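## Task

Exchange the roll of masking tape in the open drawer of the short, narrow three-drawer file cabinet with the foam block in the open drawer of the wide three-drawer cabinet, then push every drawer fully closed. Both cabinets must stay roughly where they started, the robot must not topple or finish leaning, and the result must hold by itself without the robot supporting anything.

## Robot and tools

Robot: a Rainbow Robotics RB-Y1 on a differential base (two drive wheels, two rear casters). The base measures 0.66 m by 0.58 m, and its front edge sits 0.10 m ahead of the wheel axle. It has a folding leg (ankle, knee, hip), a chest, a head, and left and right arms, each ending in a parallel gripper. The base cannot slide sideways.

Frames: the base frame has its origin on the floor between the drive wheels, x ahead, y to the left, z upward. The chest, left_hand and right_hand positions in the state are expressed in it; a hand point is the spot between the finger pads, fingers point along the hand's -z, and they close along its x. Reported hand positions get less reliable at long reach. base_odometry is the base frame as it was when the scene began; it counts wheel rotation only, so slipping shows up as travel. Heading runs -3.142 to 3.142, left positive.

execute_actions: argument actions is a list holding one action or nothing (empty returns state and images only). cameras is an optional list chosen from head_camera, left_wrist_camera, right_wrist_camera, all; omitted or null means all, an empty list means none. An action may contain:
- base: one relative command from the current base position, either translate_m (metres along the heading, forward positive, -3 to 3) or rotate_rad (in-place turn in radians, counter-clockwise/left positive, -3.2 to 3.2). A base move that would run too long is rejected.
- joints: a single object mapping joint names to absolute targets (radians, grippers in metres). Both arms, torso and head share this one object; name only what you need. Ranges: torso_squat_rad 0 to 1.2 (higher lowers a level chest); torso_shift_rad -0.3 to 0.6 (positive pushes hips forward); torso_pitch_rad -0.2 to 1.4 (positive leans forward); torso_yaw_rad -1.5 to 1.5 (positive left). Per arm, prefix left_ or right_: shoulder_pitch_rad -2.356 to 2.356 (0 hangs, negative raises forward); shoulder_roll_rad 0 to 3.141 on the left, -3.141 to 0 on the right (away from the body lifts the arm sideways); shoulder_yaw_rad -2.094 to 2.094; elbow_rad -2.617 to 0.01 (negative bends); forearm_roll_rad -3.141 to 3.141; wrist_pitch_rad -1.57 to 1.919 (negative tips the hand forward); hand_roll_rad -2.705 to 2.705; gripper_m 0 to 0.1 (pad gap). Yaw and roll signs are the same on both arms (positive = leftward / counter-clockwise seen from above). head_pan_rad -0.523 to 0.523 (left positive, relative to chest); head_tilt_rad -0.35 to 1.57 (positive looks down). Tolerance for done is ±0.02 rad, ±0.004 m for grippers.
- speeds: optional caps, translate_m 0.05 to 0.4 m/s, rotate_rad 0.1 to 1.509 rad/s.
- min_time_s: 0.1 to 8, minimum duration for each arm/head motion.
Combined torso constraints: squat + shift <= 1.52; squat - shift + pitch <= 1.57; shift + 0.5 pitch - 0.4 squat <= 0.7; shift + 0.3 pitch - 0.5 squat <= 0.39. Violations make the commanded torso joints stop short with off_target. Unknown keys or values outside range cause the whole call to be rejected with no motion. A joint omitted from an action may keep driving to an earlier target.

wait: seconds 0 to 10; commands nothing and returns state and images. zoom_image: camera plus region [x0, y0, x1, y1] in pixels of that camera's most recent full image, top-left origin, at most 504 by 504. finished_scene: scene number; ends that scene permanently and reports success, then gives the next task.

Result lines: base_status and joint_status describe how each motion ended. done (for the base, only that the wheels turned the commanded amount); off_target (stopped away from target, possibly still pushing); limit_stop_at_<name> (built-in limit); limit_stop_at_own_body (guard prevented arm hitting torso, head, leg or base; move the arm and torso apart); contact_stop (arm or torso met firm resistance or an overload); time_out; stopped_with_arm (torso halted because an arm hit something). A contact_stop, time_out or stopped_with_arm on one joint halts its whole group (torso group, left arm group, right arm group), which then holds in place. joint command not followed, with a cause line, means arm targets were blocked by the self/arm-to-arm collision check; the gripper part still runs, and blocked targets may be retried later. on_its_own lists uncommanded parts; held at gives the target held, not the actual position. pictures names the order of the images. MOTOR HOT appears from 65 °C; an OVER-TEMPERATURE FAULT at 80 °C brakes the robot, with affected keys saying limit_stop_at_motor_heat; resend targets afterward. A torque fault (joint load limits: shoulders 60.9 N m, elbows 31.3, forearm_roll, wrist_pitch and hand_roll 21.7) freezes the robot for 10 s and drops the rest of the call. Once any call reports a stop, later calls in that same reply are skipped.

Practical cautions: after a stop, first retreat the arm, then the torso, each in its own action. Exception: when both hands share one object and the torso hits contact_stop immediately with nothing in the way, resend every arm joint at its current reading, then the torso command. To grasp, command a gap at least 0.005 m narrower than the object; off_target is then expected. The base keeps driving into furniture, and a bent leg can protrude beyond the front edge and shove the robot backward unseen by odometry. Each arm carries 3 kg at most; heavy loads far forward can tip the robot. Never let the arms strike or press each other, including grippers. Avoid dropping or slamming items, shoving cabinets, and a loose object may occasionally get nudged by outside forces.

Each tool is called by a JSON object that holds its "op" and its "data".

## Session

{"op": "execute_actions", "data": {"actions": [], "cameras": ["head_camera"]}}

{"op": "execute_actions", "data": {"actions": [{"base":{"rotate_rad":2.1}}], "cameras": ["head_camera"]}}

{"op": "execute_actions", "data": {"actions": [{"base":{"rotate_rad":2.1}}], "cameras": ["head_camera"]}}

Scene clock: 0.00 s.
base_odometry: x=+0.000 y=+0.000 heading=+0.000 (m, m, rad; odometry frame)
base_status: not commanded
joint_positions: torso_squat_rad=+0.350 torso_shift_rad=-0.001 torso_pitch_rad=-0.001 torso_yaw_rad=+0.000 left_shoulder_pitch_rad=-0.002 left_shoulder_roll_rad=+0.040 left_shoulder_yaw_rad=-0.022 left_elbow_rad=-0.157 left_forearm_roll_rad=+0.031 left_wrist_pitch_rad=+0.020 left_hand_roll_rad=+0.040 left_gripper_m=+0.099 right_shoulder_pitch_rad=-0.018 right_shoulder_roll_rad=-0.054 right_shoulder_yaw_rad=-0.049 right_elbow_rad=-0.248 right_forearm_roll_rad=-0.031 right_wrist_pitch_rad=-0.026 right_hand_roll_rad=-0.006 right_gripper_m=+0.100 head_pan_rad=+0.000 head_tilt_rad=+0.400
joint_status: not commanded
chest: x=-0.2287 y=+0.0007 z=+1.2475 quat_wxyz=(+1.000, -0.001, +0.000, +0.000) (m; base frame)
left_hand: x=-0.1552 y=+0.2489 z=+0.5658 quat_wxyz=(+0.997, +0.016, -0.070, +0.023) (m; base frame)
right_hand: x=-0.0894 y=-0.2662 z=+0.5779 quat_wxyz=(+0.988, -0.028, -0.146, -0.036) (m; base frame)
pictures: head_camera
Images, in order (width x height): head_camera 896x504.

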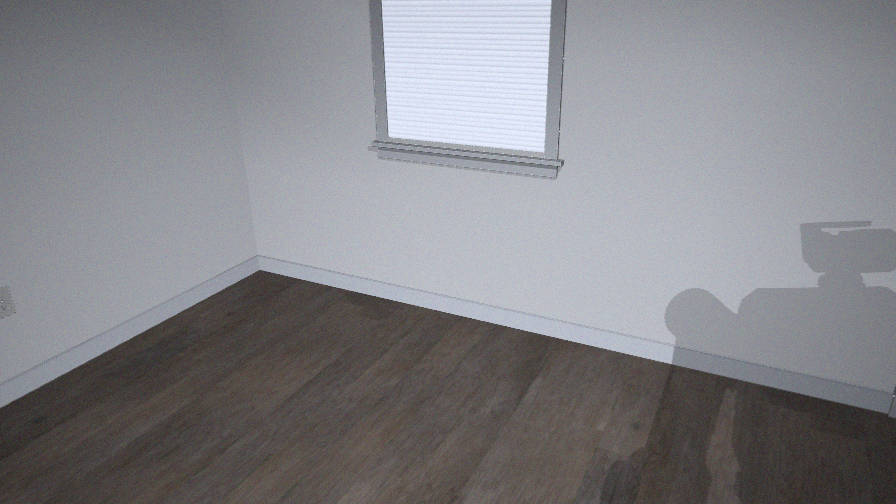

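Scene clock: 4.57 s.
base_odometry: x=+0.000 y=+0.000 heading=+2.099 (m, m, rad; odometry frame)
base_status: done
joint_positions: torso_squat_rad=+0.350 torso_shift_rad=-0.001 torso_pitch_rad=-0.001 torso_yaw_rad=+0.000 left_shoulder_pitch_rad=-0.002 left_shoulder_roll_rad=+0.041 left_shoulder_yaw_rad=-0.022 left_elbow_rad=-0.157 left_forearm_roll_rad=+0.031 left_wrist_pitch_rad=+0.020 left_hand_roll_rad=+0.040 left_gripper_m=+0.099 right_shoulder_pitch_rad=-0.018 right_shoulder_roll_rad=-0.054 right_shoulder_yaw_rad=-0.049 right_elbow_rad=-0.248 right_forearm_roll_rad=-0.031 right_wrist_pitch_rad=-0.026 right_hand_roll_rad=-0.006 right_gripper_m=+0.100 head_pan_rad=+0.000 head_tilt_rad=+0.400
joint_status: not commanded
chest: x=-0.2288 y=+0.0007 z=+1.2475 quat_wxyz=(+1.000, -0.001, +0.000, +0.000) (m; base frame)
left_hand: x=-0.1552 y=+0.2489 z=+0.5658 quat_wxyz=(+0.997, +0.016, -0.070, +0.023) (m; base frame)
right_hand: x=-0.0895 y=-0.2663 z=+0.5779 quat_wxyz=(+0.988, -0.028, -0.146, -0.036) (m; base frame)
pictures: head_camera
Images, in order (width x height): head_camera 896x504.

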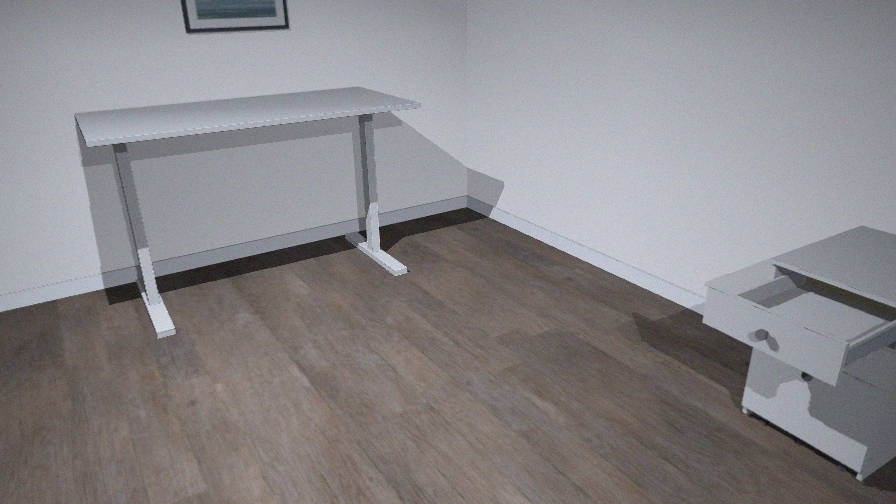

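Scene clock: 9.13 s.
base_odometry: x=+0.000 y=+0.000 heading=-2.084 (m, m, rad; odometry frame)
base_status: done
joint_positions: torso_squat_rad=+0.350 torso_shift_rad=-0.001 torso_pitch_rad=-0.001 torso_yaw_rad=+0.000 left_shoulder_pitch_rad=-0.002 left_shoulder_roll_rad=+0.041 left_shoulder_yaw_rad=-0.022 left_elbow_rad=-0.157 left_forearm_roll_rad=+0.031 left_wrist_pitch_rad=+0.020 left_hand_roll_rad=+0.040 left_gripper_m=+0.099 right_shoulder_pitch_rad=-0.018 right_shoulder_roll_rad=-0.054 right_shoulder_yaw_rad=-0.049 right_elbow_rad=-0.248 right_forearm_roll_rad=-0.031 right_wrist_pitch_rad=-0.026 right_hand_roll_rad=-0.006 right_gripper_m=+0.100 head_pan_rad=+0.000 head_tilt_rad=+0.400
joint_status: not commanded
chest: x=-0.2288 y=+0.0007 z=+1.2475 quat_wxyz=(+1.000, -0.001, +0.000, +0.000) (m; base frame)
left_hand: x=-0.1552 y=+0.2489 z=+0.5658 quat_wxyz=(+0.997, +0.016, -0.070, +0.023) (m; base frame)
right_hand: x=-0.0895 y=-0.2663 z=+0.5779 quat_wxyz=(+0.988, -0.028, -0.146, -0.036) (m; base frame)
pictures: head_camera
Images, in order (width x height): head_camera 896x504.

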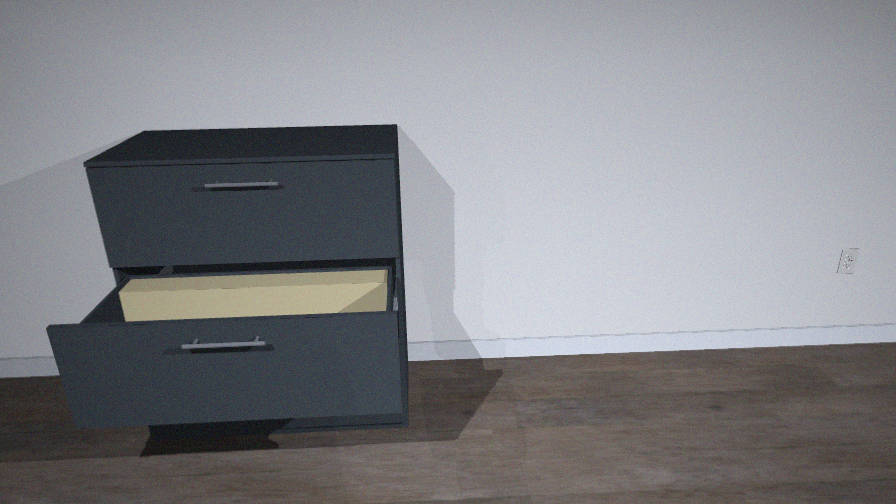

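{"op": "execute_actions", "data": {"actions": [{"base":{"rotate_rad":0.65}}], "cameras": []}}

{"op": "execute_actions", "data": {"actions": [{"base":{"translate_m":0.85}}], "cameras": []}}

{"op": "execute_actions", "data": {"actions": [{"base":{"rotate_rad":-0.61},"joints":{"head_tilt_rad":0.8}}], "cameras": ["head_camera"]}}

Scene clock: 12.33 s.
base_odometry: x=+0.000 y=+0.000 heading=-1.435 (m, m, rad; odometry frame)
base_status: done
joint_positions: torso_squat_rad=+0.350 torso_shift_rad=-0.001 torso_pitch_rad=-0.001 torso_yaw_rad=+0.000 left_shoulder_pitch_rad=-0.002 left_shoulder_roll_rad=+0.041 left_shoulder_yaw_rad=-0.022 left_elbow_rad=-0.157 left_forearm_roll_rad=+0.031 left_wrist_pitch_rad=+0.020 left_hand_roll_rad=+0.040 left_gripper_m=+0.099 right_shoulder_pitch_rad=-0.018 right_shoulder_roll_rad=-0.054 right_shoulder_yaw_rad=-0.049 right_elbow_rad=-0.248 right_forearm_roll_rad=-0.031 right_wrist_pitch_rad=-0.026 right_hand_roll_rad=-0.006 right_gripper_m=+0.100 head_pan_rad=+0.000 head_tilt_rad=+0.400
joint_status: not commanded
chest: x=-0.2288 y=+0.0007 z=+1.2475 quat_wxyz=(+1.000, -0.001, +0.000, +0.000) (m; base frame)
left_hand: x=-0.1552 y=+0.2489 z=+0.5658 quat_wxyz=(+0.997, +0.016, -0.070, +0.023) (m; base frame)
right_hand: x=-0.0895 y=-0.2663 z=+0.5779 quat_wxyz=(+0.988, -0.028, -0.146, -0.036) (m; base frame)
pictures: none
No camera images: the call's "cameras" was empty. Leave "cameras" out to get every camera's image.

Scene clock: 15.80 s.
base_odometry: x=+0.116 y=-0.842 heading=-1.434 (m, m, rad; odometry frame)
base_status: done
joint_positions: torso_squat_rad=+0.350 torso_shift_rad=-0.001 torso_pitch_rad=+0.000 torso_yaw_rad=+0.000 left_shoulder_pitch_rad=-0.002 left_shoulder_roll_rad=+0.041 left_shoulder_yaw_rad=-0.022 left_elbow_rad=-0.157 left_forearm_roll_rad=+0.031 left_wrist_pitch_rad=+0.020 left_hand_roll_rad=+0.040 left_gripper_m=+0.099 right_shoulder_pitch_rad=-0.018 right_shoulder_roll_rad=-0.054 right_shoulder_yaw_rad=-0.049 right_elbow_rad=-0.248 right_forearm_roll_rad=-0.031 right_wrist_pitch_rad=-0.026 right_hand_roll_rad=-0.006 right_gripper_m=+0.100 head_pan_rad=+0.000 head_tilt_rad=+0.400
joint_status: not commanded
chest: x=-0.2287 y=+0.0007 z=+1.2475 quat_wxyz=(+1.000, -0.001, +0.000, +0.000) (m; base frame)
left_hand: x=-0.1551 y=+0.2489 z=+0.5658 quat_wxyz=(+0.997, +0.016, -0.070, +0.023) (m; base frame)
right_hand: x=-0.0894 y=-0.2663 z=+0.5779 quat_wxyz=(+0.988, -0.028, -0.146, -0.036) (m; base frame)
pictures: none
No camera images: the call's "cameras" was empty. Leave "cameras" out to get every camera's image.

Scene clock: 18.40 s.
base_odometry: x=+0.116 y=-0.842 heading=-2.043 (m, m, rad; odometry frame)
base_status: done
joint_positions: torso_squat_rad=+0.350 torso_shift_rad=-0.001 torso_pitch_rad=+0.000 torso_yaw_rad=+0.000 left_shoulder_pitch_rad=-0.002 left_shoulder_roll_rad=+0.041 left_shoulder_yaw_rad=-0.022 left_elbow_rad=-0.157 left_forearm_roll_rad=+0.031 left_wrist_pitch_rad=+0.020 left_hand_roll_rad=+0.040 left_gripper_m=+0.099 right_shoulder_pitch_rad=-0.018 right_shoulder_roll_rad=-0.054 right_shoulder_yaw_rad=-0.049 right_elbow_rad=-0.248 right_forearm_roll_rad=-0.031 right_wrist_pitch_rad=-0.026 right_hand_roll_rad=-0.006 right_gripper_m=+0.100 head_pan_rad=+0.000 head_tilt_rad=+0.800
joint_status: all done
chest: x=-0.2287 y=+0.0008 z=+1.2475 quat_wxyz=(+1.000, -0.001, +0.000, +0.000) (m; base frame)
left_hand: x=-0.1551 y=+0.2489 z=+0.5658 quat_wxyz=(+0.997, +0.016, -0.070, +0.023) (m; base frame)
right_hand: x=-0.0894 y=-0.2663 z=+0.5779 quat_wxyz=(+0.988, -0.028, -0.146, -0.036) (m; base frame)
pictures: head_camera
Images, in order (width x height): head_camera 896x504.

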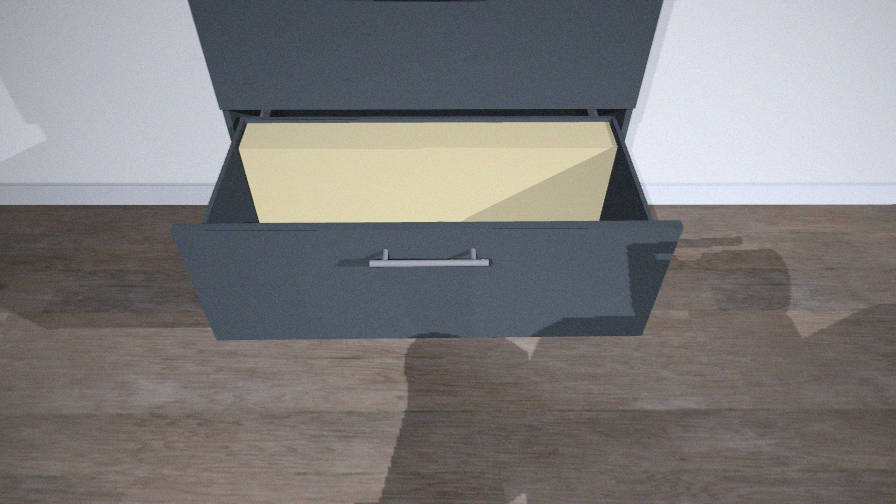

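{"op": "execute_actions", "data": {"actions": [{"base":{"translate_m":0.5},"joints":{"torso_squat_rad":0.1,"torso_pitch_rad":0.3,"head_tilt_rad":0.9,"left_shoulder_pitch_rad":-0.9,"left_elbow_rad":-1.3,"left_wrist_pitch_rad":1.9,"left_shoulder_roll_rad":0.3,"left_hand_roll_rad":0.3}}], "cameras": ["head_camera"]}}

Scene clock: 21.40 s.
base_odometry: x=-0.112 y=-1.287 heading=-2.044 (m, m, rad; odometry frame)
base_status: done
joint_positions: torso_squat_rad=+0.100 torso_shift_rad=-0.001 torso_pitch_rad=+0.300 torso_yaw_rad=+0.000 left_shoulder_pitch_rad=-0.900 left_shoulder_roll_rad=+0.300 left_shoulder_yaw_rad=-0.022 left_elbow_rad=-1.300 left_forearm_roll_rad=+0.031 left_wrist_pitch_rad=+1.900 left_hand_roll_rad=+0.300 left_gripper_m=+0.099 right_shoulder_pitch_rad=-0.018 right_shoulder_roll_rad=-0.054 right_shoulder_yaw_rad=-0.049 right_elbow_rad=-0.248 right_forearm_roll_rad=-0.031 right_wrist_pitch_rad=-0.026 right_hand_roll_rad=-0.006 right_gripper_m=+0.100 head_pan_rad=+0.000 head_tilt_rad=+0.900
joint_status: all done
chest: x=-0.1371 y=+0.0007 z=+1.2726 quat_wxyz=(+0.989, -0.001, +0.150, +0.000) (m; base frame)
left_hand: x=+0.3200 y=+0.2676 z=+0.9638 quat_wxyz=(+0.988, +0.136, -0.014, +0.070) (m; base frame)
right_hand: x=-0.2023 y=-0.2662 z=+0.5918 quat_wxyz=(+0.999, -0.033, +0.003, -0.032) (m; base frame)
pictures: head_camera
Images, in order (width x height): head_camera 896x504.

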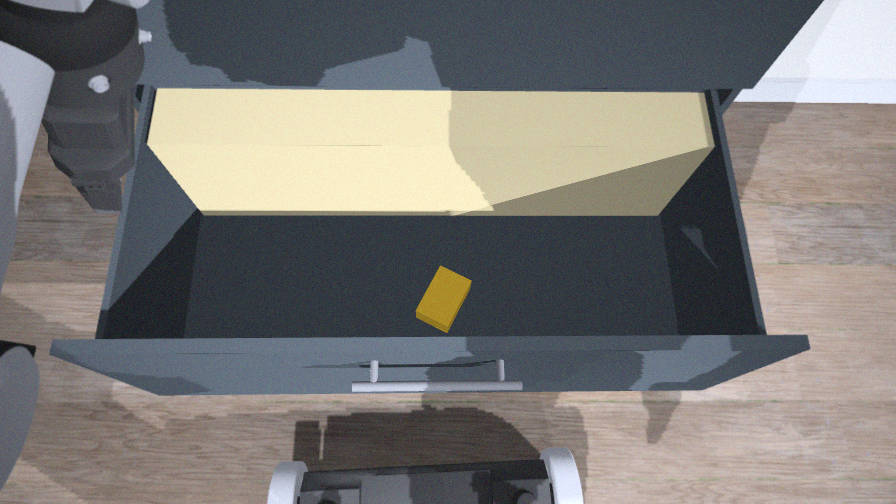

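{"op": "execute_actions", "data": {"actions": [{"joints":{"torso_yaw_rad":-0.2,"left_shoulder_pitch_rad":-0.92,"left_elbow_rad":-0.7,"left_wrist_pitch_rad":1.32,"left_shoulder_roll_rad":0.015,"left_hand_roll_rad":1.6,"left_gripper_m":0.08}}], "cameras": []}}

{"op": "execute_actions", "data": {"actions": [{"joints":{"torso_squat_rad":0.9}}], "cameras": ["left_wrist_camera","head_camera"]}}

Scene clock: 23.97 s.
base_odometry: x=-0.112 y=-1.287 heading=-2.044 (m, m, rad; odometry frame)
base_status: not commanded
joint_positions: torso_squat_rad=+0.100 torso_shift_rad=-0.001 torso_pitch_rad=+0.300 torso_yaw_rad=-0.200 left_shoulder_pitch_rad=-0.920 left_shoulder_roll_rad=+0.015 left_shoulder_yaw_rad=-0.021 left_elbow_rad=-0.700 left_forearm_roll_rad=+0.031 left_wrist_pitch_rad=+1.320 left_hand_roll_rad=+1.600 left_gripper_m=+0.080 right_shoulder_pitch_rad=-0.018 right_shoulder_roll_rad=-0.054 right_shoulder_yaw_rad=-0.049 right_elbow_rad=-0.248 right_forearm_roll_rad=-0.031 right_wrist_pitch_rad=-0.026 right_hand_roll_rad=-0.006 right_gripper_m=+0.100 head_pan_rad=+0.000 head_tilt_rad=+0.900
joint_status: all done
chest: x=-0.1371 y=+0.0007 z=+1.2726 quat_wxyz=(+0.984, -0.016, +0.149, -0.099) (m; base frame)
left_hand: x=+0.2856 y=+0.0180 z=+0.7918 quat_wxyz=(+0.851, +0.009, +0.017, +0.525) (m; base frame)
right_hand: x=-0.2555 y=-0.2885 z=+0.6082 quat_wxyz=(+0.990, -0.062, +0.005, -0.127) (m; base frame)
pictures: none
No camera images: the call's "cameras" was empty. Leave "cameras" out to get every camera's image.

Scene clock: 27.43 s.
base_odometry: x=-0.112 y=-1.287 heading=-2.044 (m, m, rad; odometry frame)
base_status: not commanded
joint_positions: torso_squat_rad=+0.900 torso_shift_rad=-0.001 torso_pitch_rad=+0.300 torso_yaw_rad=-0.200 left_shoulder_pitch_rad=-0.920 left_shoulder_roll_rad=+0.015 left_shoulder_yaw_rad=-0.021 left_elbow_rad=-0.700 left_forearm_roll_rad=+0.031 left_wrist_pitch_rad=+1.320 left_hand_roll_rad=+1.600 left_gripper_m=+0.080 right_shoulder_pitch_rad=-0.018 right_shoulder_roll_rad=-0.054 right_shoulder_yaw_rad=-0.049 right_elbow_rad=-0.248 right_forearm_roll_rad=-0.031 right_wrist_pitch_rad=-0.026 right_hand_roll_rad=-0.006 right_gripper_m=+0.100 head_pan_rad=+0.000 head_tilt_rad=+0.900
joint_status: all done
chest: x=-0.1369 y=+0.0006 z=+1.0112 quat_wxyz=(+0.984, -0.016, +0.149, -0.099) (m; base frame)
left_hand: x=+0.2859 y=+0.0179 z=+0.5305 quat_wxyz=(+0.851, +0.009, +0.017, +0.525) (m; base frame)
right_hand: x=-0.2553 y=-0.2886 z=+0.3468 quat_wxyz=(+0.990, -0.062, +0.005, -0.127) (m; base frame)
pictures: head_camera, left_wrist_camera
Images, in order (width x height): head_camera 896x504, left_wrist_camera 644x364.

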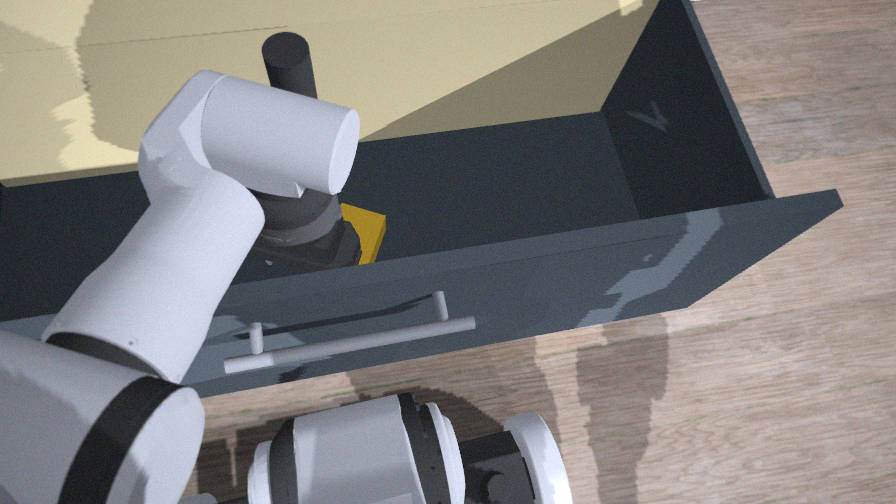

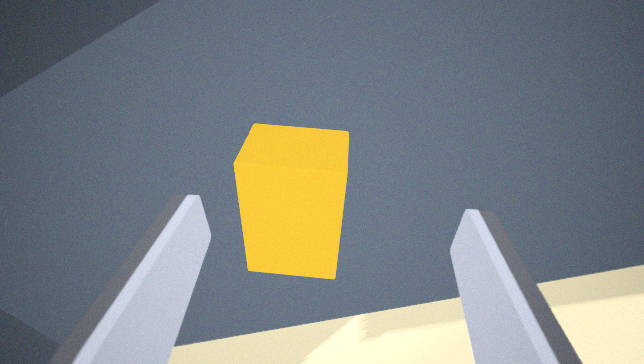

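{"op": "execute_actions", "data": {"actions": [{"joints":{"torso_yaw_rad":-0.245,"torso_squat_rad":1.04}}], "cameras": ["left_wrist_camera"]}}

Scene clock: 28.97 s.
base_odometry: x=-0.112 y=-1.287 heading=-2.044 (m, m, rad; odometry frame)
base_status: not commanded
joint_positions: torso_squat_rad=+1.024 torso_shift_rad=-0.002 torso_pitch_rad=+0.296 torso_yaw_rad=-0.239 left_shoulder_pitch_rad=-0.924 left_shoulder_roll_rad=+0.016 left_shoulder_yaw_rad=-0.021 left_elbow_rad=-0.702 left_forearm_roll_rad=+0.031 left_wrist_pitch_rad=+1.320 left_hand_roll_rad=+1.600 left_gripper_m=+0.080 right_shoulder_pitch_rad=-0.018 right_shoulder_roll_rad=-0.054 right_shoulder_yaw_rad=-0.049 right_elbow_rad=-0.248 right_forearm_roll_rad=-0.031 right_wrist_pitch_rad=-0.026 right_hand_roll_rad=-0.006 right_gripper_m=+0.100 head_pan_rad=+0.000 head_tilt_rad=+0.900
joint_status: torso_squat_rad contact_stop (moved +0.124 of +0.140); torso_yaw_rad contact_stop (moved -0.038 of -0.045)
chest: x=-0.1386 y=+0.0006 z=+0.9404 quat_wxyz=(+0.982, -0.018, +0.146, -0.118) (m; base frame)
left_hand: x=+0.2895 y=-0.0044 z=+0.4639 quat_wxyz=(+0.861, +0.001, +0.015, +0.509) (m; base frame)
right_hand: x=-0.2648 y=-0.2916 z=+0.2788 quat_wxyz=(+0.987, -0.067, +0.004, -0.145) (m; base frame)
pictures: left_wrist_camera
Images, in order (width x height): left_wrist_camera 644x364.

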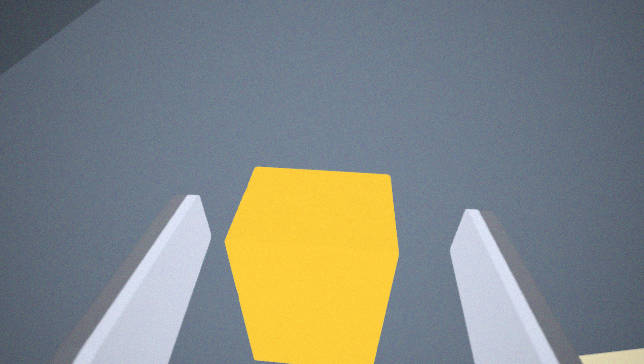

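{"op": "execute_actions", "data": {"actions": [{"joints":{"torso_squat_rad":0.5}}], "cameras": []}}

{"op": "execute_actions", "data": {"actions": [{"joints":{"torso_pitch_rad":0.6,"left_shoulder_pitch_rad":-1.0,"left_elbow_rad":-0.5,"left_wrist_pitch_rad":0.9,"head_tilt_rad":0.7}}], "cameras": ["left_wrist_camera","head_camera"]}}

Scene clock: 32.23 s.
base_odometry: x=-0.112 y=-1.287 heading=-2.044 (m, m, rad; odometry frame)
base_status: not commanded
joint_positions: torso_squat_rad=+0.500 torso_shift_rad=-0.002 torso_pitch_rad=+0.297 torso_yaw_rad=-0.239 left_shoulder_pitch_rad=-0.920 left_shoulder_roll_rad=+0.015 left_shoulder_yaw_rad=-0.021 left_elbow_rad=-0.700 left_forearm_roll_rad=+0.031 left_wrist_pitch_rad=+1.320 left_hand_roll_rad=+1.600 left_gripper_m=+0.080 right_shoulder_pitch_rad=-0.018 right_shoulder_roll_rad=-0.054 right_shoulder_yaw_rad=-0.049 right_elbow_rad=-0.248 right_forearm_roll_rad=-0.031 right_wrist_pitch_rad=-0.026 right_hand_roll_rad=-0.006 right_gripper_m=+0.100 head_pan_rad=+0.000 head_tilt_rad=+0.900
joint_status: all done
chest: x=-0.1384 y=+0.0007 z=+1.1907 quat_wxyz=(+0.982, -0.018, +0.147, -0.118) (m; base frame)
left_hand: x=+0.2863 y=-0.0030 z=+0.7112 quat_wxyz=(+0.860, +0.003, +0.018, +0.509) (m; base frame)
right_hand: x=-0.2656 y=-0.2915 z=+0.5292 quat_wxyz=(+0.987, -0.067, +0.004, -0.145) (m; base frame)
pictures: none
No camera images: the call's "cameras" was empty. Leave "cameras" out to get every camera's image.

Scene clock: 34.03 s.
base_odometry: x=-0.112 y=-1.287 heading=-2.044 (m, m, rad; odometry frame)
base_status: not commanded
joint_positions: torso_squat_rad=+0.500 torso_shift_rad=-0.002 torso_pitch_rad=+0.600 torso_yaw_rad=-0.239 left_shoulder_pitch_rad=-1.000 left_shoulder_roll_rad=+0.015 left_shoulder_yaw_rad=-0.021 left_elbow_rad=-0.500 left_forearm_roll_rad=+0.031 left_wrist_pitch_rad=+0.900 left_hand_roll_rad=+1.600 left_gripper_m=+0.080 right_shoulder_pitch_rad=-0.018 right_shoulder_roll_rad=-0.054 right_shoulder_yaw_rad=-0.049 right_elbow_rad=-0.248 right_forearm_roll_rad=-0.031 right_wrist_pitch_rad=-0.026 right_hand_roll_rad=-0.006 right_gripper_m=+0.100 head_pan_rad=+0.000 head_tilt_rad=+0.700
joint_status: all done
chest: x=-0.0543 y=+0.0007 z=+1.1502 quat_wxyz=(+0.949, -0.036, +0.293, -0.114) (m; base frame)
left_hand: x=+0.2625 y=-0.0375 z=+0.5422 quat_wxyz=(+0.856, -0.045, +0.070, +0.511) (m; base frame)
right_hand: x=-0.3730 y=-0.2915 z=+0.5568 quat_wxyz=(+0.975, -0.088, +0.153, -0.134) (m; base frame)
pictures: head_camera, left_wrist_camera
Images, in order (width x height): head_camera 896x504, left_wrist_camera 644x364.

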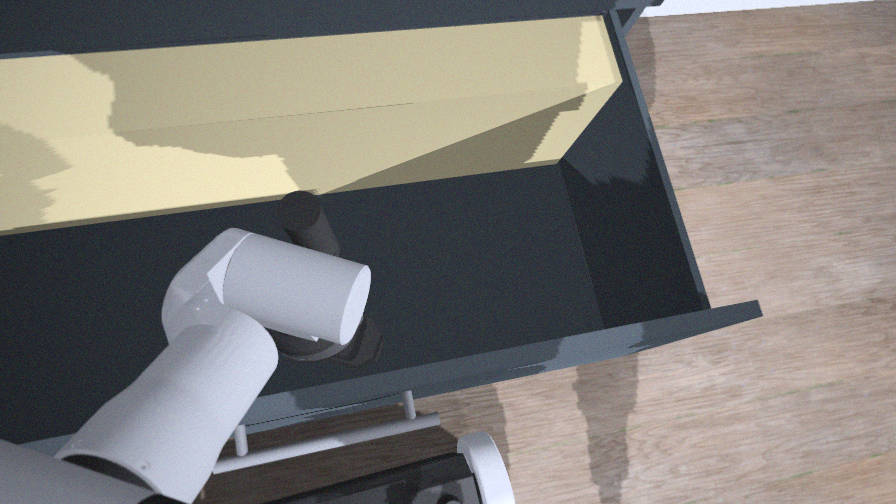

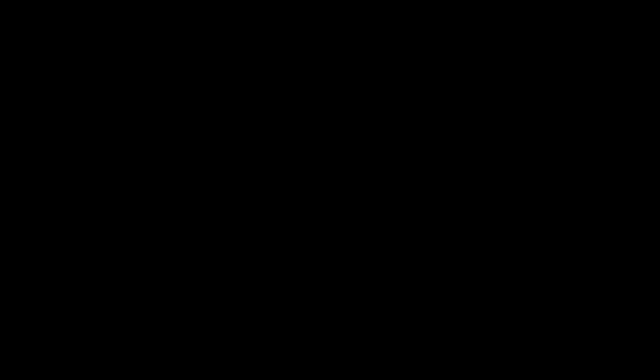

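{"op": "execute_actions", "data": {"actions": [{"joints":{"torso_yaw_rad":-0.17,"left_shoulder_pitch_rad":-1.03,"left_wrist_pitch_rad":0.83}}], "cameras": ["left_wrist_camera"]}}

Scene clock: 35.23 s.
base_odometry: x=-0.112 y=-1.287 heading=-2.044 (m, m, rad; odometry frame)
base_status: not commanded
joint_positions: torso_squat_rad=+0.500 torso_shift_rad=-0.002 torso_pitch_rad=+0.600 torso_yaw_rad=-0.170 left_shoulder_pitch_rad=-1.030 left_shoulder_roll_rad=+0.015 left_shoulder_yaw_rad=-0.021 left_elbow_rad=-0.500 left_forearm_roll_rad=+0.031 left_wrist_pitch_rad=+0.830 left_hand_roll_rad=+1.600 left_gripper_m=+0.080 right_shoulder_pitch_rad=-0.018 right_shoulder_roll_rad=-0.054 right_shoulder_yaw_rad=-0.049 right_elbow_rad=-0.248 right_forearm_roll_rad=-0.031 right_wrist_pitch_rad=-0.026 right_hand_roll_rad=-0.006 right_gripper_m=+0.100 head_pan_rad=+0.000 head_tilt_rad=+0.700
joint_status: all done
chest: x=-0.0543 y=+0.0007 z=+1.1502 quat_wxyz=(+0.952, -0.026, +0.294, -0.081) (m; base frame)
left_hand: x=+0.2948 y=-0.0110 z=+0.5515 quat_wxyz=(+0.842, -0.072, +0.032, +0.534) (m; base frame)
right_hand: x=-0.3567 y=-0.2859 z=+0.5456 quat_wxyz=(+0.980, -0.074, +0.153, -0.103) (m; base frame)
pictures: left_wrist_camera
Images, in order (width x height): left_wrist_camera 644x364.

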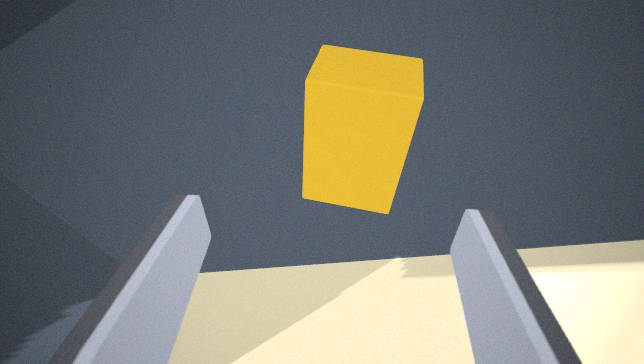

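{"op": "execute_actions", "data": {"actions": [{"joints":{"torso_squat_rad":0.7}}], "cameras": ["left_wrist_camera"]}}

Scene clock: 37.27 s.
base_odometry: x=-0.112 y=-1.287 heading=-2.044 (m, m, rad; odometry frame)
base_status: not commanded
joint_positions: torso_squat_rad=+0.700 torso_shift_rad=-0.002 torso_pitch_rad=+0.600 torso_yaw_rad=-0.170 left_shoulder_pitch_rad=-1.030 left_shoulder_roll_rad=+0.015 left_shoulder_yaw_rad=-0.021 left_elbow_rad=-0.500 left_forearm_roll_rad=+0.031 left_wrist_pitch_rad=+0.830 left_hand_roll_rad=+1.600 left_gripper_m=+0.080 right_shoulder_pitch_rad=-0.018 right_shoulder_roll_rad=-0.054 right_shoulder_yaw_rad=-0.049 right_elbow_rad=-0.248 right_forearm_roll_rad=-0.031 right_wrist_pitch_rad=-0.026 right_hand_roll_rad=-0.006 right_gripper_m=+0.100 head_pan_rad=+0.000 head_tilt_rad=+0.700
joint_status: all done
chest: x=-0.0542 y=+0.0006 z=+1.0712 quat_wxyz=(+0.952, -0.026, +0.294, -0.081) (m; base frame)
left_hand: x=+0.2949 y=-0.0110 z=+0.4726 quat_wxyz=(+0.842, -0.072, +0.032, +0.534) (m; base frame)
right_hand: x=-0.3566 y=-0.2859 z=+0.4667 quat_wxyz=(+0.980, -0.074, +0.153, -0.103) (m; base frame)
pictures: left_wrist_camera
Images, in order (width x height): left_wrist_camera 644x364.

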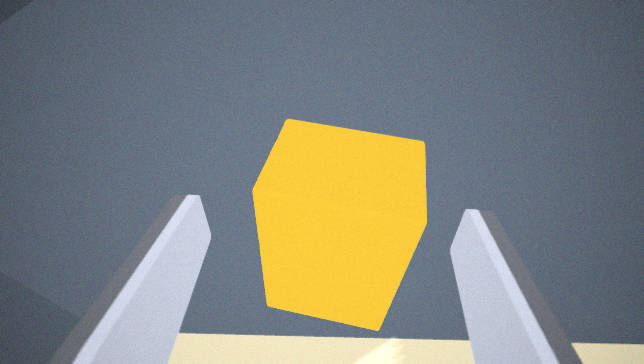

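{"op": "execute_actions", "data": {"actions": [{"joints":{"torso_squat_rad":0.8,"left_hand_roll_rad":1.5}}], "cameras": []}}

{"op": "execute_actions", "data": {"actions": [{"joints":{"left_gripper_m":0.02}}], "cameras": []}}

{"op": "execute_actions", "data": {"actions": [{"joints":{"torso_squat_rad":0.1,"torso_pitch_rad":0.3,"left_elbow_rad":-1.15,"left_wrist_pitch_rad":1.85}}], "cameras": ["left_wrist_camera"]}}

Scene clock: 38.87 s.
base_odometry: x=-0.112 y=-1.287 heading=-2.044 (m, m, rad; odometry frame)
base_status: not commanded
joint_positions: torso_squat_rad=+0.800 torso_shift_rad=-0.002 torso_pitch_rad=+0.599 torso_yaw_rad=-0.170 left_shoulder_pitch_rad=-1.032 left_shoulder_roll_rad=+0.015 left_shoulder_yaw_rad=-0.021 left_elbow_rad=-0.501 left_forearm_roll_rad=+0.031 left_wrist_pitch_rad=+0.830 left_hand_roll_rad=+1.500 left_gripper_m=+0.080 right_shoulder_pitch_rad=-0.018 right_shoulder_roll_rad=-0.054 right_shoulder_yaw_rad=-0.049 right_elbow_rad=-0.248 right_forearm_roll_rad=-0.031 right_wrist_pitch_rad=-0.026 right_hand_roll_rad=-0.006 right_gripper_m=+0.100 head_pan_rad=+0.000 head_tilt_rad=+0.700
joint_status: all done
chest: x=-0.0546 y=+0.0006 z=+1.0237 quat_wxyz=(+0.952, -0.026, +0.294, -0.081) (m; base frame)
left_hand: x=+0.2965 y=-0.0118 z=+0.4264 quat_wxyz=(+0.867, -0.075, +0.027, +0.491) (m; base frame)
right_hand: x=-0.3563 y=-0.2859 z=+0.4188 quat_wxyz=(+0.980, -0.074, +0.153, -0.103) (m; base frame)
pictures: none
No camera images: the call's "cameras" was empty. Leave "cameras" out to get every camera's image.

Scene clock: 39.97 s.
base_odometry: x=-0.112 y=-1.287 heading=-2.044 (m, m, rad; odometry frame)
base_status: not commanded
joint_positions: torso_squat_rad=+0.800 torso_shift_rad=-0.002 torso_pitch_rad=+0.599 torso_yaw_rad=-0.170 left_shoulder_pitch_rad=-1.032 left_shoulder_roll_rad=+0.015 left_shoulder_yaw_rad=-0.021 left_elbow_rad=-0.501 left_forearm_roll_rad=+0.031 left_wrist_pitch_rad=+0.830 left_hand_roll_rad=+1.500 left_gripper_m=+0.059 right_shoulder_pitch_rad=-0.018 right_shoulder_roll_rad=-0.054 right_shoulder_yaw_rad=-0.049 right_elbow_rad=-0.248 right_forearm_roll_rad=-0.031 right_wrist_pitch_rad=-0.026 right_hand_roll_rad=-0.006 right_gripper_m=+0.100 head_pan_rad=+0.000 head_tilt_rad=+0.700
joint_status: left_gripper_m off_target (ended at +0.059, target +0.020)
chest: x=-0.0544 y=+0.0006 z=+1.0237 quat_wxyz=(+0.952, -0.026, +0.294, -0.081) (m; base frame)
left_hand: x=+0.2964 y=-0.0115 z=+0.4260 quat_wxyz=(+0.867, -0.074, +0.027, +0.491) (m; base frame)
right_hand: x=-0.3564 y=-0.2859 z=+0.4189 quat_wxyz=(+0.980, -0.074, +0.153, -0.103) (m; base frame)
pictures: none
No camera images: the call's "cameras" was empty. Leave "cameras" out to get every camera's image.

Scene clock: 43.07 s.
base_odometry: x=-0.112 y=-1.287 heading=-2.044 (m, m, rad; odometry frame)
base_status: not commanded
joint_positions: torso_squat_rad=+0.100 torso_shift_rad=-0.002 torso_pitch_rad=+0.300 torso_yaw_rad=-0.170 left_shoulder_pitch_rad=-1.030 left_shoulder_roll_rad=+0.015 left_shoulder_yaw_rad=-0.021 left_elbow_rad=-1.150 left_forearm_roll_rad=+0.031 left_wrist_pitch_rad=+1.850 left_hand_roll_rad=+1.500 left_gripper_m=+0.059 right_shoulder_pitch_rad=-0.018 right_shoulder_roll_rad=-0.054 right_shoulder_yaw_rad=-0.049 right_elbow_rad=-0.248 right_forearm_roll_rad=-0.031 right_wrist_pitch_rad=-0.026 right_hand_roll_rad=-0.006 right_gripper_m=+0.100 head_pan_rad=+0.000 head_tilt_rad=+0.700
joint_status: all done
chest: x=-0.1377 y=+0.0007 z=+1.2726 quat_wxyz=(+0.985, -0.013, +0.149, -0.084) (m; base frame)
left_hand: x=+0.3214 y=+0.0086 z=+0.9512 quat_wxyz=(+0.880, +0.008, -0.001, +0.475) (m; base frame)
right_hand: x=-0.2479 y=-0.2859 z=+0.6057 quat_wxyz=(+0.992, -0.057, +0.005, -0.113) (m; base frame)
pictures: left_wrist_camera
Images, in order (width x height): left_wrist_camera 644x364.

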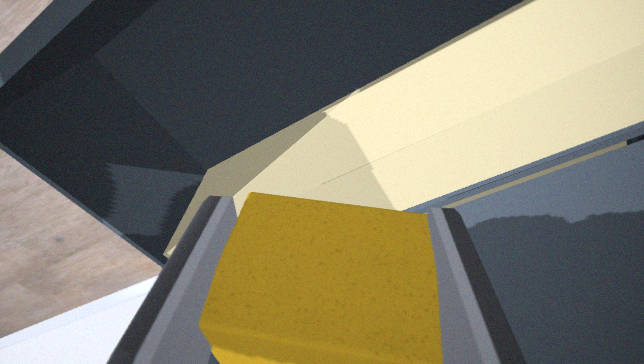

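{"op": "execute_actions", "data": {"actions": [{"base":{"translate_m":-0.4},"joints":{"torso_pitch_rad":0.0,"torso_yaw_rad":0,"torso_squat_rad":0.35,"left_shoulder_pitch_rad":-0.6,"left_elbow_rad":-1.3,"left_wrist_pitch_rad":1.9,"left_hand_roll_rad":0.3,"head_tilt_rad":0.7}}], "cameras": []}}

{"op": "execute_actions", "data": {"actions": [{"base":{"rotate_rad":-2.54}}], "cameras": []}}

{"op": "execute_actions", "data": {"actions": [{"base":{"translate_m":1.88}}], "cameras": []}}

{"op": "execute_actions", "data": {"actions": [{"base":{"rotate_rad":-0.6}}], "cameras": ["head_camera"]}}

Scene clock: 46.80 s.
base_odometry: x=+0.070 y=-0.931 heading=-2.046 (m, m, rad; odometry frame)
base_status: done
joint_positions: torso_squat_rad=+0.350 torso_shift_rad=-0.002 torso_pitch_rad=+0.000 torso_yaw_rad=+0.000 left_shoulder_pitch_rad=-0.600 left_shoulder_roll_rad=+0.015 left_shoulder_yaw_rad=-0.021 left_elbow_rad=-1.300 left_forearm_roll_rad=+0.031 left_wrist_pitch_rad=+1.900 left_hand_roll_rad=+0.300 left_gripper_m=+0.059 right_shoulder_pitch_rad=-0.018 right_shoulder_roll_rad=-0.054 right_shoulder_yaw_rad=-0.049 right_elbow_rad=-0.248 right_forearm_roll_rad=-0.031 right_wrist_pitch_rad=-0.026 right_hand_roll_rad=-0.006 right_gripper_m=+0.100 head_pan_rad=+0.000 head_tilt_rad=+0.700
joint_status: all done
chest: x=-0.2292 y=+0.0007 z=+1.2475 quat_wxyz=(+1.000, -0.001, +0.000, +0.000) (m; base frame)
left_hand: x=+0.1848 y=+0.1606 z=+0.9233 quat_wxyz=(+0.999, +0.029, +0.014, +0.044) (m; base frame)
right_hand: x=-0.0902 y=-0.2662 z=+0.5778 quat_wxyz=(+0.988, -0.028, -0.146, -0.036) (m; base frame)
pictures: none
No camera images: the call's "cameras" was empty. Leave "cameras" out to get every camera's image.

Scene clock: 51.67 s.
base_odometry: x=+0.070 y=-0.931 heading=+1.698 (m, m, rad; odometry frame)
base_status: done
joint_positions: torso_squat_rad=+0.350 torso_shift_rad=-0.002 torso_pitch_rad=+0.000 torso_yaw_rad=+0.000 left_shoulder_pitch_rad=-0.600 left_shoulder_roll_rad=+0.015 left_shoulder_yaw_rad=-0.021 left_elbow_rad=-1.300 left_forearm_roll_rad=+0.031 left_wrist_pitch_rad=+1.900 left_hand_roll_rad=+0.300 left_gripper_m=+0.059 right_shoulder_pitch_rad=-0.018 right_shoulder_roll_rad=-0.054 right_shoulder_yaw_rad=-0.049 right_elbow_rad=-0.248 right_forearm_roll_rad=-0.031 right_wrist_pitch_rad=-0.026 right_hand_roll_rad=-0.006 right_gripper_m=+0.100 head_pan_rad=+0.000 head_tilt_rad=+0.700
joint_status: not commanded
chest: x=-0.2292 y=+0.0007 z=+1.2475 quat_wxyz=(+1.000, -0.001, +0.000, +0.000) (m; base frame)
left_hand: x=+0.1848 y=+0.1606 z=+0.9233 quat_wxyz=(+0.999, +0.029, +0.014, +0.044) (m; base frame)
right_hand: x=-0.0902 y=-0.2662 z=+0.5778 quat_wxyz=(+0.988, -0.028, -0.146, -0.036) (m; base frame)
pictures: none
No camera images: the call's "cameras" was empty. Leave "cameras" out to get every camera's image.

Scene clock: 57.90 s.
base_odometry: x=-0.166 y=+0.934 heading=+1.697 (m, m, rad; odometry frame)
base_status: done
joint_positions: torso_squat_rad=+0.350 torso_shift_rad=-0.002 torso_pitch_rad=+0.000 torso_yaw_rad=+0.000 left_shoulder_pitch_rad=-0.600 left_shoulder_roll_rad=+0.015 left_shoulder_yaw_rad=-0.021 left_elbow_rad=-1.300 left_forearm_roll_rad=+0.031 left_wrist_pitch_rad=+1.900 left_hand_roll_rad=+0.300 left_gripper_m=+0.059 right_shoulder_pitch_rad=-0.018 right_shoulder_roll_rad=-0.054 right_shoulder_yaw_rad=-0.049 right_elbow_rad=-0.248 right_forearm_roll_rad=-0.031 right_wrist_pitch_rad=-0.026 right_hand_roll_rad=-0.006 right_gripper_m=+0.100 head_pan_rad=+0.000 head_tilt_rad=+0.700
joint_status: not commanded
chest: x=-0.2291 y=+0.0007 z=+1.2475 quat_wxyz=(+1.000, -0.001, +0.000, +0.000) (m; base frame)
left_hand: x=+0.1849 y=+0.1606 z=+0.9233 quat_wxyz=(+0.999, +0.029, +0.014, +0.044) (m; base frame)
right_hand: x=-0.0901 y=-0.2662 z=+0.5778 quat_wxyz=(+0.988, -0.028, -0.146, -0.036) (m; base frame)
pictures: none
No camera images: the call's "cameras" was empty. Leave "cameras" out to get every camera's image.

Scene clock: 60.53 s.
base_odometry: x=-0.167 y=+0.934 heading=+1.097 (m, m, rad; odometry frame)
base_status: done
joint_positions: torso_squat_rad=+0.350 torso_shift_rad=-0.002 torso_pitch_rad=+0.000 torso_yaw_rad=+0.000 left_shoulder_pitch_rad=-0.600 left_shoulder_roll_rad=+0.015 left_shoulder_yaw_rad=-0.021 left_elbow_rad=-1.300 left_forearm_roll_rad=+0.031 left_wrist_pitch_rad=+1.900 left_hand_roll_rad=+0.300 left_gripper_m=+0.059 right_shoulder_pitch_rad=-0.018 right_shoulder_roll_rad=-0.054 right_shoulder_yaw_rad=-0.049 right_elbow_rad=-0.248 right_forearm_roll_rad=-0.031 right_wrist_pitch_rad=-0.026 right_hand_roll_rad=-0.006 right_gripper_m=+0.100 head_pan_rad=+0.000 head_tilt_rad=+0.700
joint_status: not commanded
chest: x=-0.2291 y=+0.0007 z=+1.2475 quat_wxyz=(+1.000, -0.001, +0.000, +0.000) (m; base frame)
left_hand: x=+0.1849 y=+0.1606 z=+0.9233 quat_wxyz=(+0.999, +0.029, +0.014, +0.044) (m; base frame)
right_hand: x=-0.0901 y=-0.2662 z=+0.5778 quat_wxyz=(+0.988, -0.028, -0.146, -0.036) (m; base frame)
pictures: head_camera
Images, in order (width x height): head_camera 896x504.

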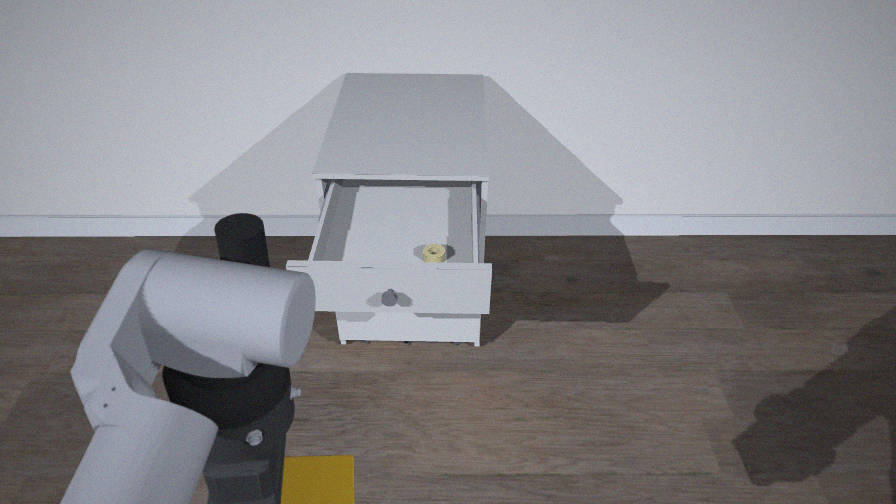

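{"op": "execute_actions", "data": {"actions": [{"joints":{"torso_squat_rad":0.5,"torso_pitch_rad":0.4,"torso_yaw_rad":0.1,"left_shoulder_pitch_rad":-1.25,"left_elbow_rad":-0.8,"left_wrist_pitch_rad":1.65,"left_hand_roll_rad":0.5,"head_tilt_rad":0.5}}]}}

{"op": "execute_actions", "data": {"actions": [{"base":{"translate_m":0.45},"speeds":{"translate_m":0.2}}]}}

Scene clock: 64.23 s.
base_odometry: x=-0.167 y=+0.934 heading=+1.097 (m, m, rad; odometry frame)
base_status: not commanded
joint_positions: torso_squat_rad=+0.500 torso_shift_rad=-0.002 torso_pitch_rad=+0.400 torso_yaw_rad=+0.100 left_shoulder_pitch_rad=-1.250 left_shoulder_roll_rad=+0.015 left_shoulder_yaw_rad=-0.021 left_elbow_rad=-0.800 left_forearm_roll_rad=+0.031 left_wrist_pitch_rad=+1.650 left_hand_roll_rad=+0.500 left_gripper_m=+0.059 right_shoulder_pitch_rad=-0.018 right_shoulder_roll_rad=-0.054 right_shoulder_yaw_rad=-0.049 right_elbow_rad=-0.248 right_forearm_roll_rad=-0.031 right_wrist_pitch_rad=-0.026 right_hand_roll_rad=-0.006 right_gripper_m=+0.100 head_pan_rad=+0.000 head_tilt_rad=+0.500
joint_status: all done
chest: x=-0.1085 y=+0.0007 z=+1.1798 quat_wxyz=(+0.979, +0.009, +0.199, +0.049) (m; base frame)
left_hand: x=+0.3457 y=+0.1337 z=+0.8238 quat_wxyz=(+0.993, +0.066, +0.020, +0.097) (m; base frame)
right_hand: x=-0.2175 y=-0.2511 z=+0.4988 quat_wxyz=(+0.998, -0.017, +0.052, +0.017) (m; base frame)
pictures: head_camera, left_wrist_camera, right_wrist_camera
Images, in order (width x height): head_camera 896x504, left_wrist_camera 644x364, right_wrist_camera 644x364.

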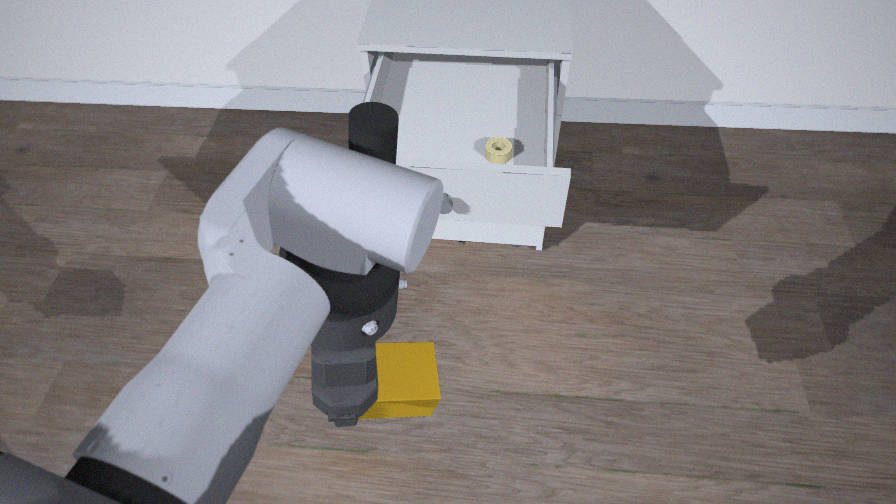

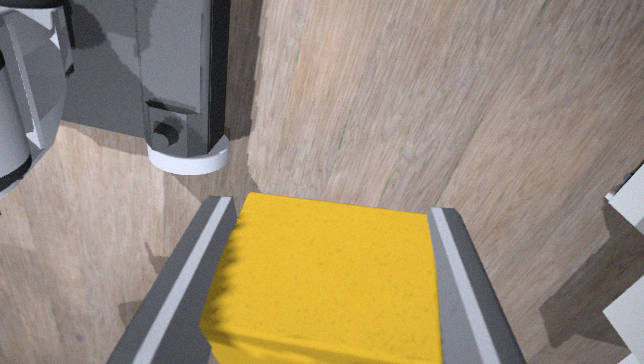

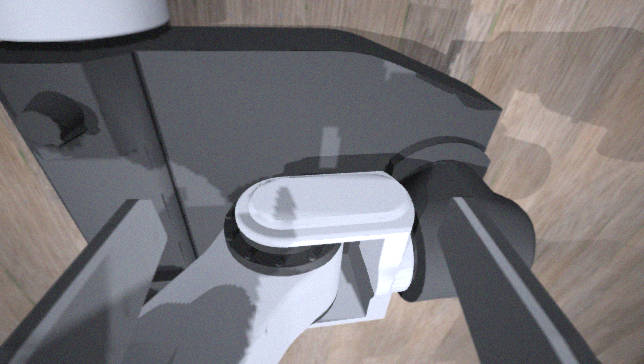

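Scene clock: 67.50 s.
base_odometry: x=+0.039 y=+1.334 heading=+1.097 (m, m, rad; odometry frame)
base_status: done
joint_positions: torso_squat_rad=+0.500 torso_shift_rad=-0.002 torso_pitch_rad=+0.400 torso_yaw_rad=+0.100 left_shoulder_pitch_rad=-1.250 left_shoulder_roll_rad=+0.015 left_shoulder_yaw_rad=-0.021 left_elbow_rad=-0.800 left_forearm_roll_rad=+0.031 left_wrist_pitch_rad=+1.650 left_hand_roll_rad=+0.500 left_gripper_m=+0.059 right_shoulder_pitch_rad=-0.018 right_shoulder_roll_rad=-0.054 right_shoulder_yaw_rad=-0.049 right_elbow_rad=-0.248 right_forearm_roll_rad=-0.031 right_wrist_pitch_rad=-0.026 right_hand_roll_rad=-0.006 right_gripper_m=+0.100 head_pan_rad=+0.000 head_tilt_rad=+0.500
joint_status: not commanded
chest: x=-0.1085 y=+0.0007 z=+1.1798 quat_wxyz=(+0.979, +0.009, +0.199, +0.049) (m; base frame)
left_hand: x=+0.3457 y=+0.1337 z=+0.8239 quat_wxyz=(+0.993, +0.066, +0.019, +0.097) (m; base frame)
right_hand: x=-0.2176 y=-0.2511 z=+0.4988 quat_wxyz=(+0.998, -0.017, +0.052, +0.017) (m; base frame)
pictures: head_camera, left_wrist_camera, right_wrist_camera
Images, in order (width x height): head_camera 896x504, left_wrist_camera 644x364, right_wrist_camera 644x364.

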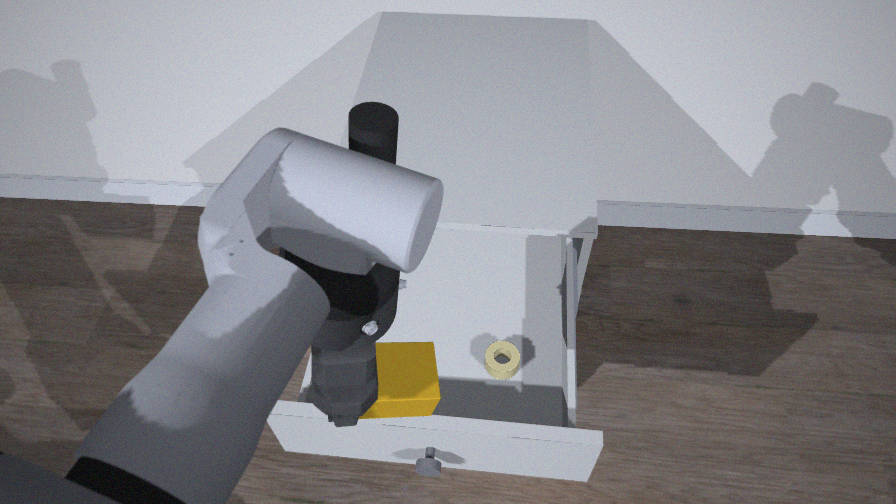

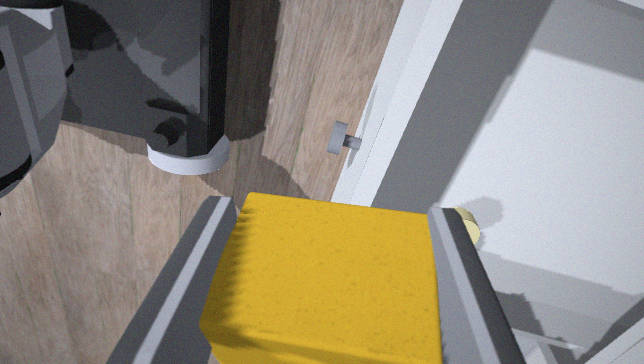

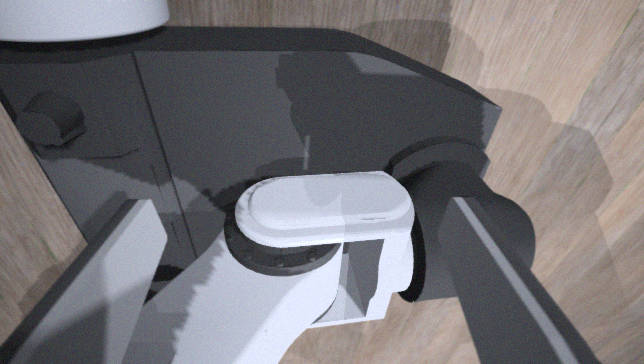

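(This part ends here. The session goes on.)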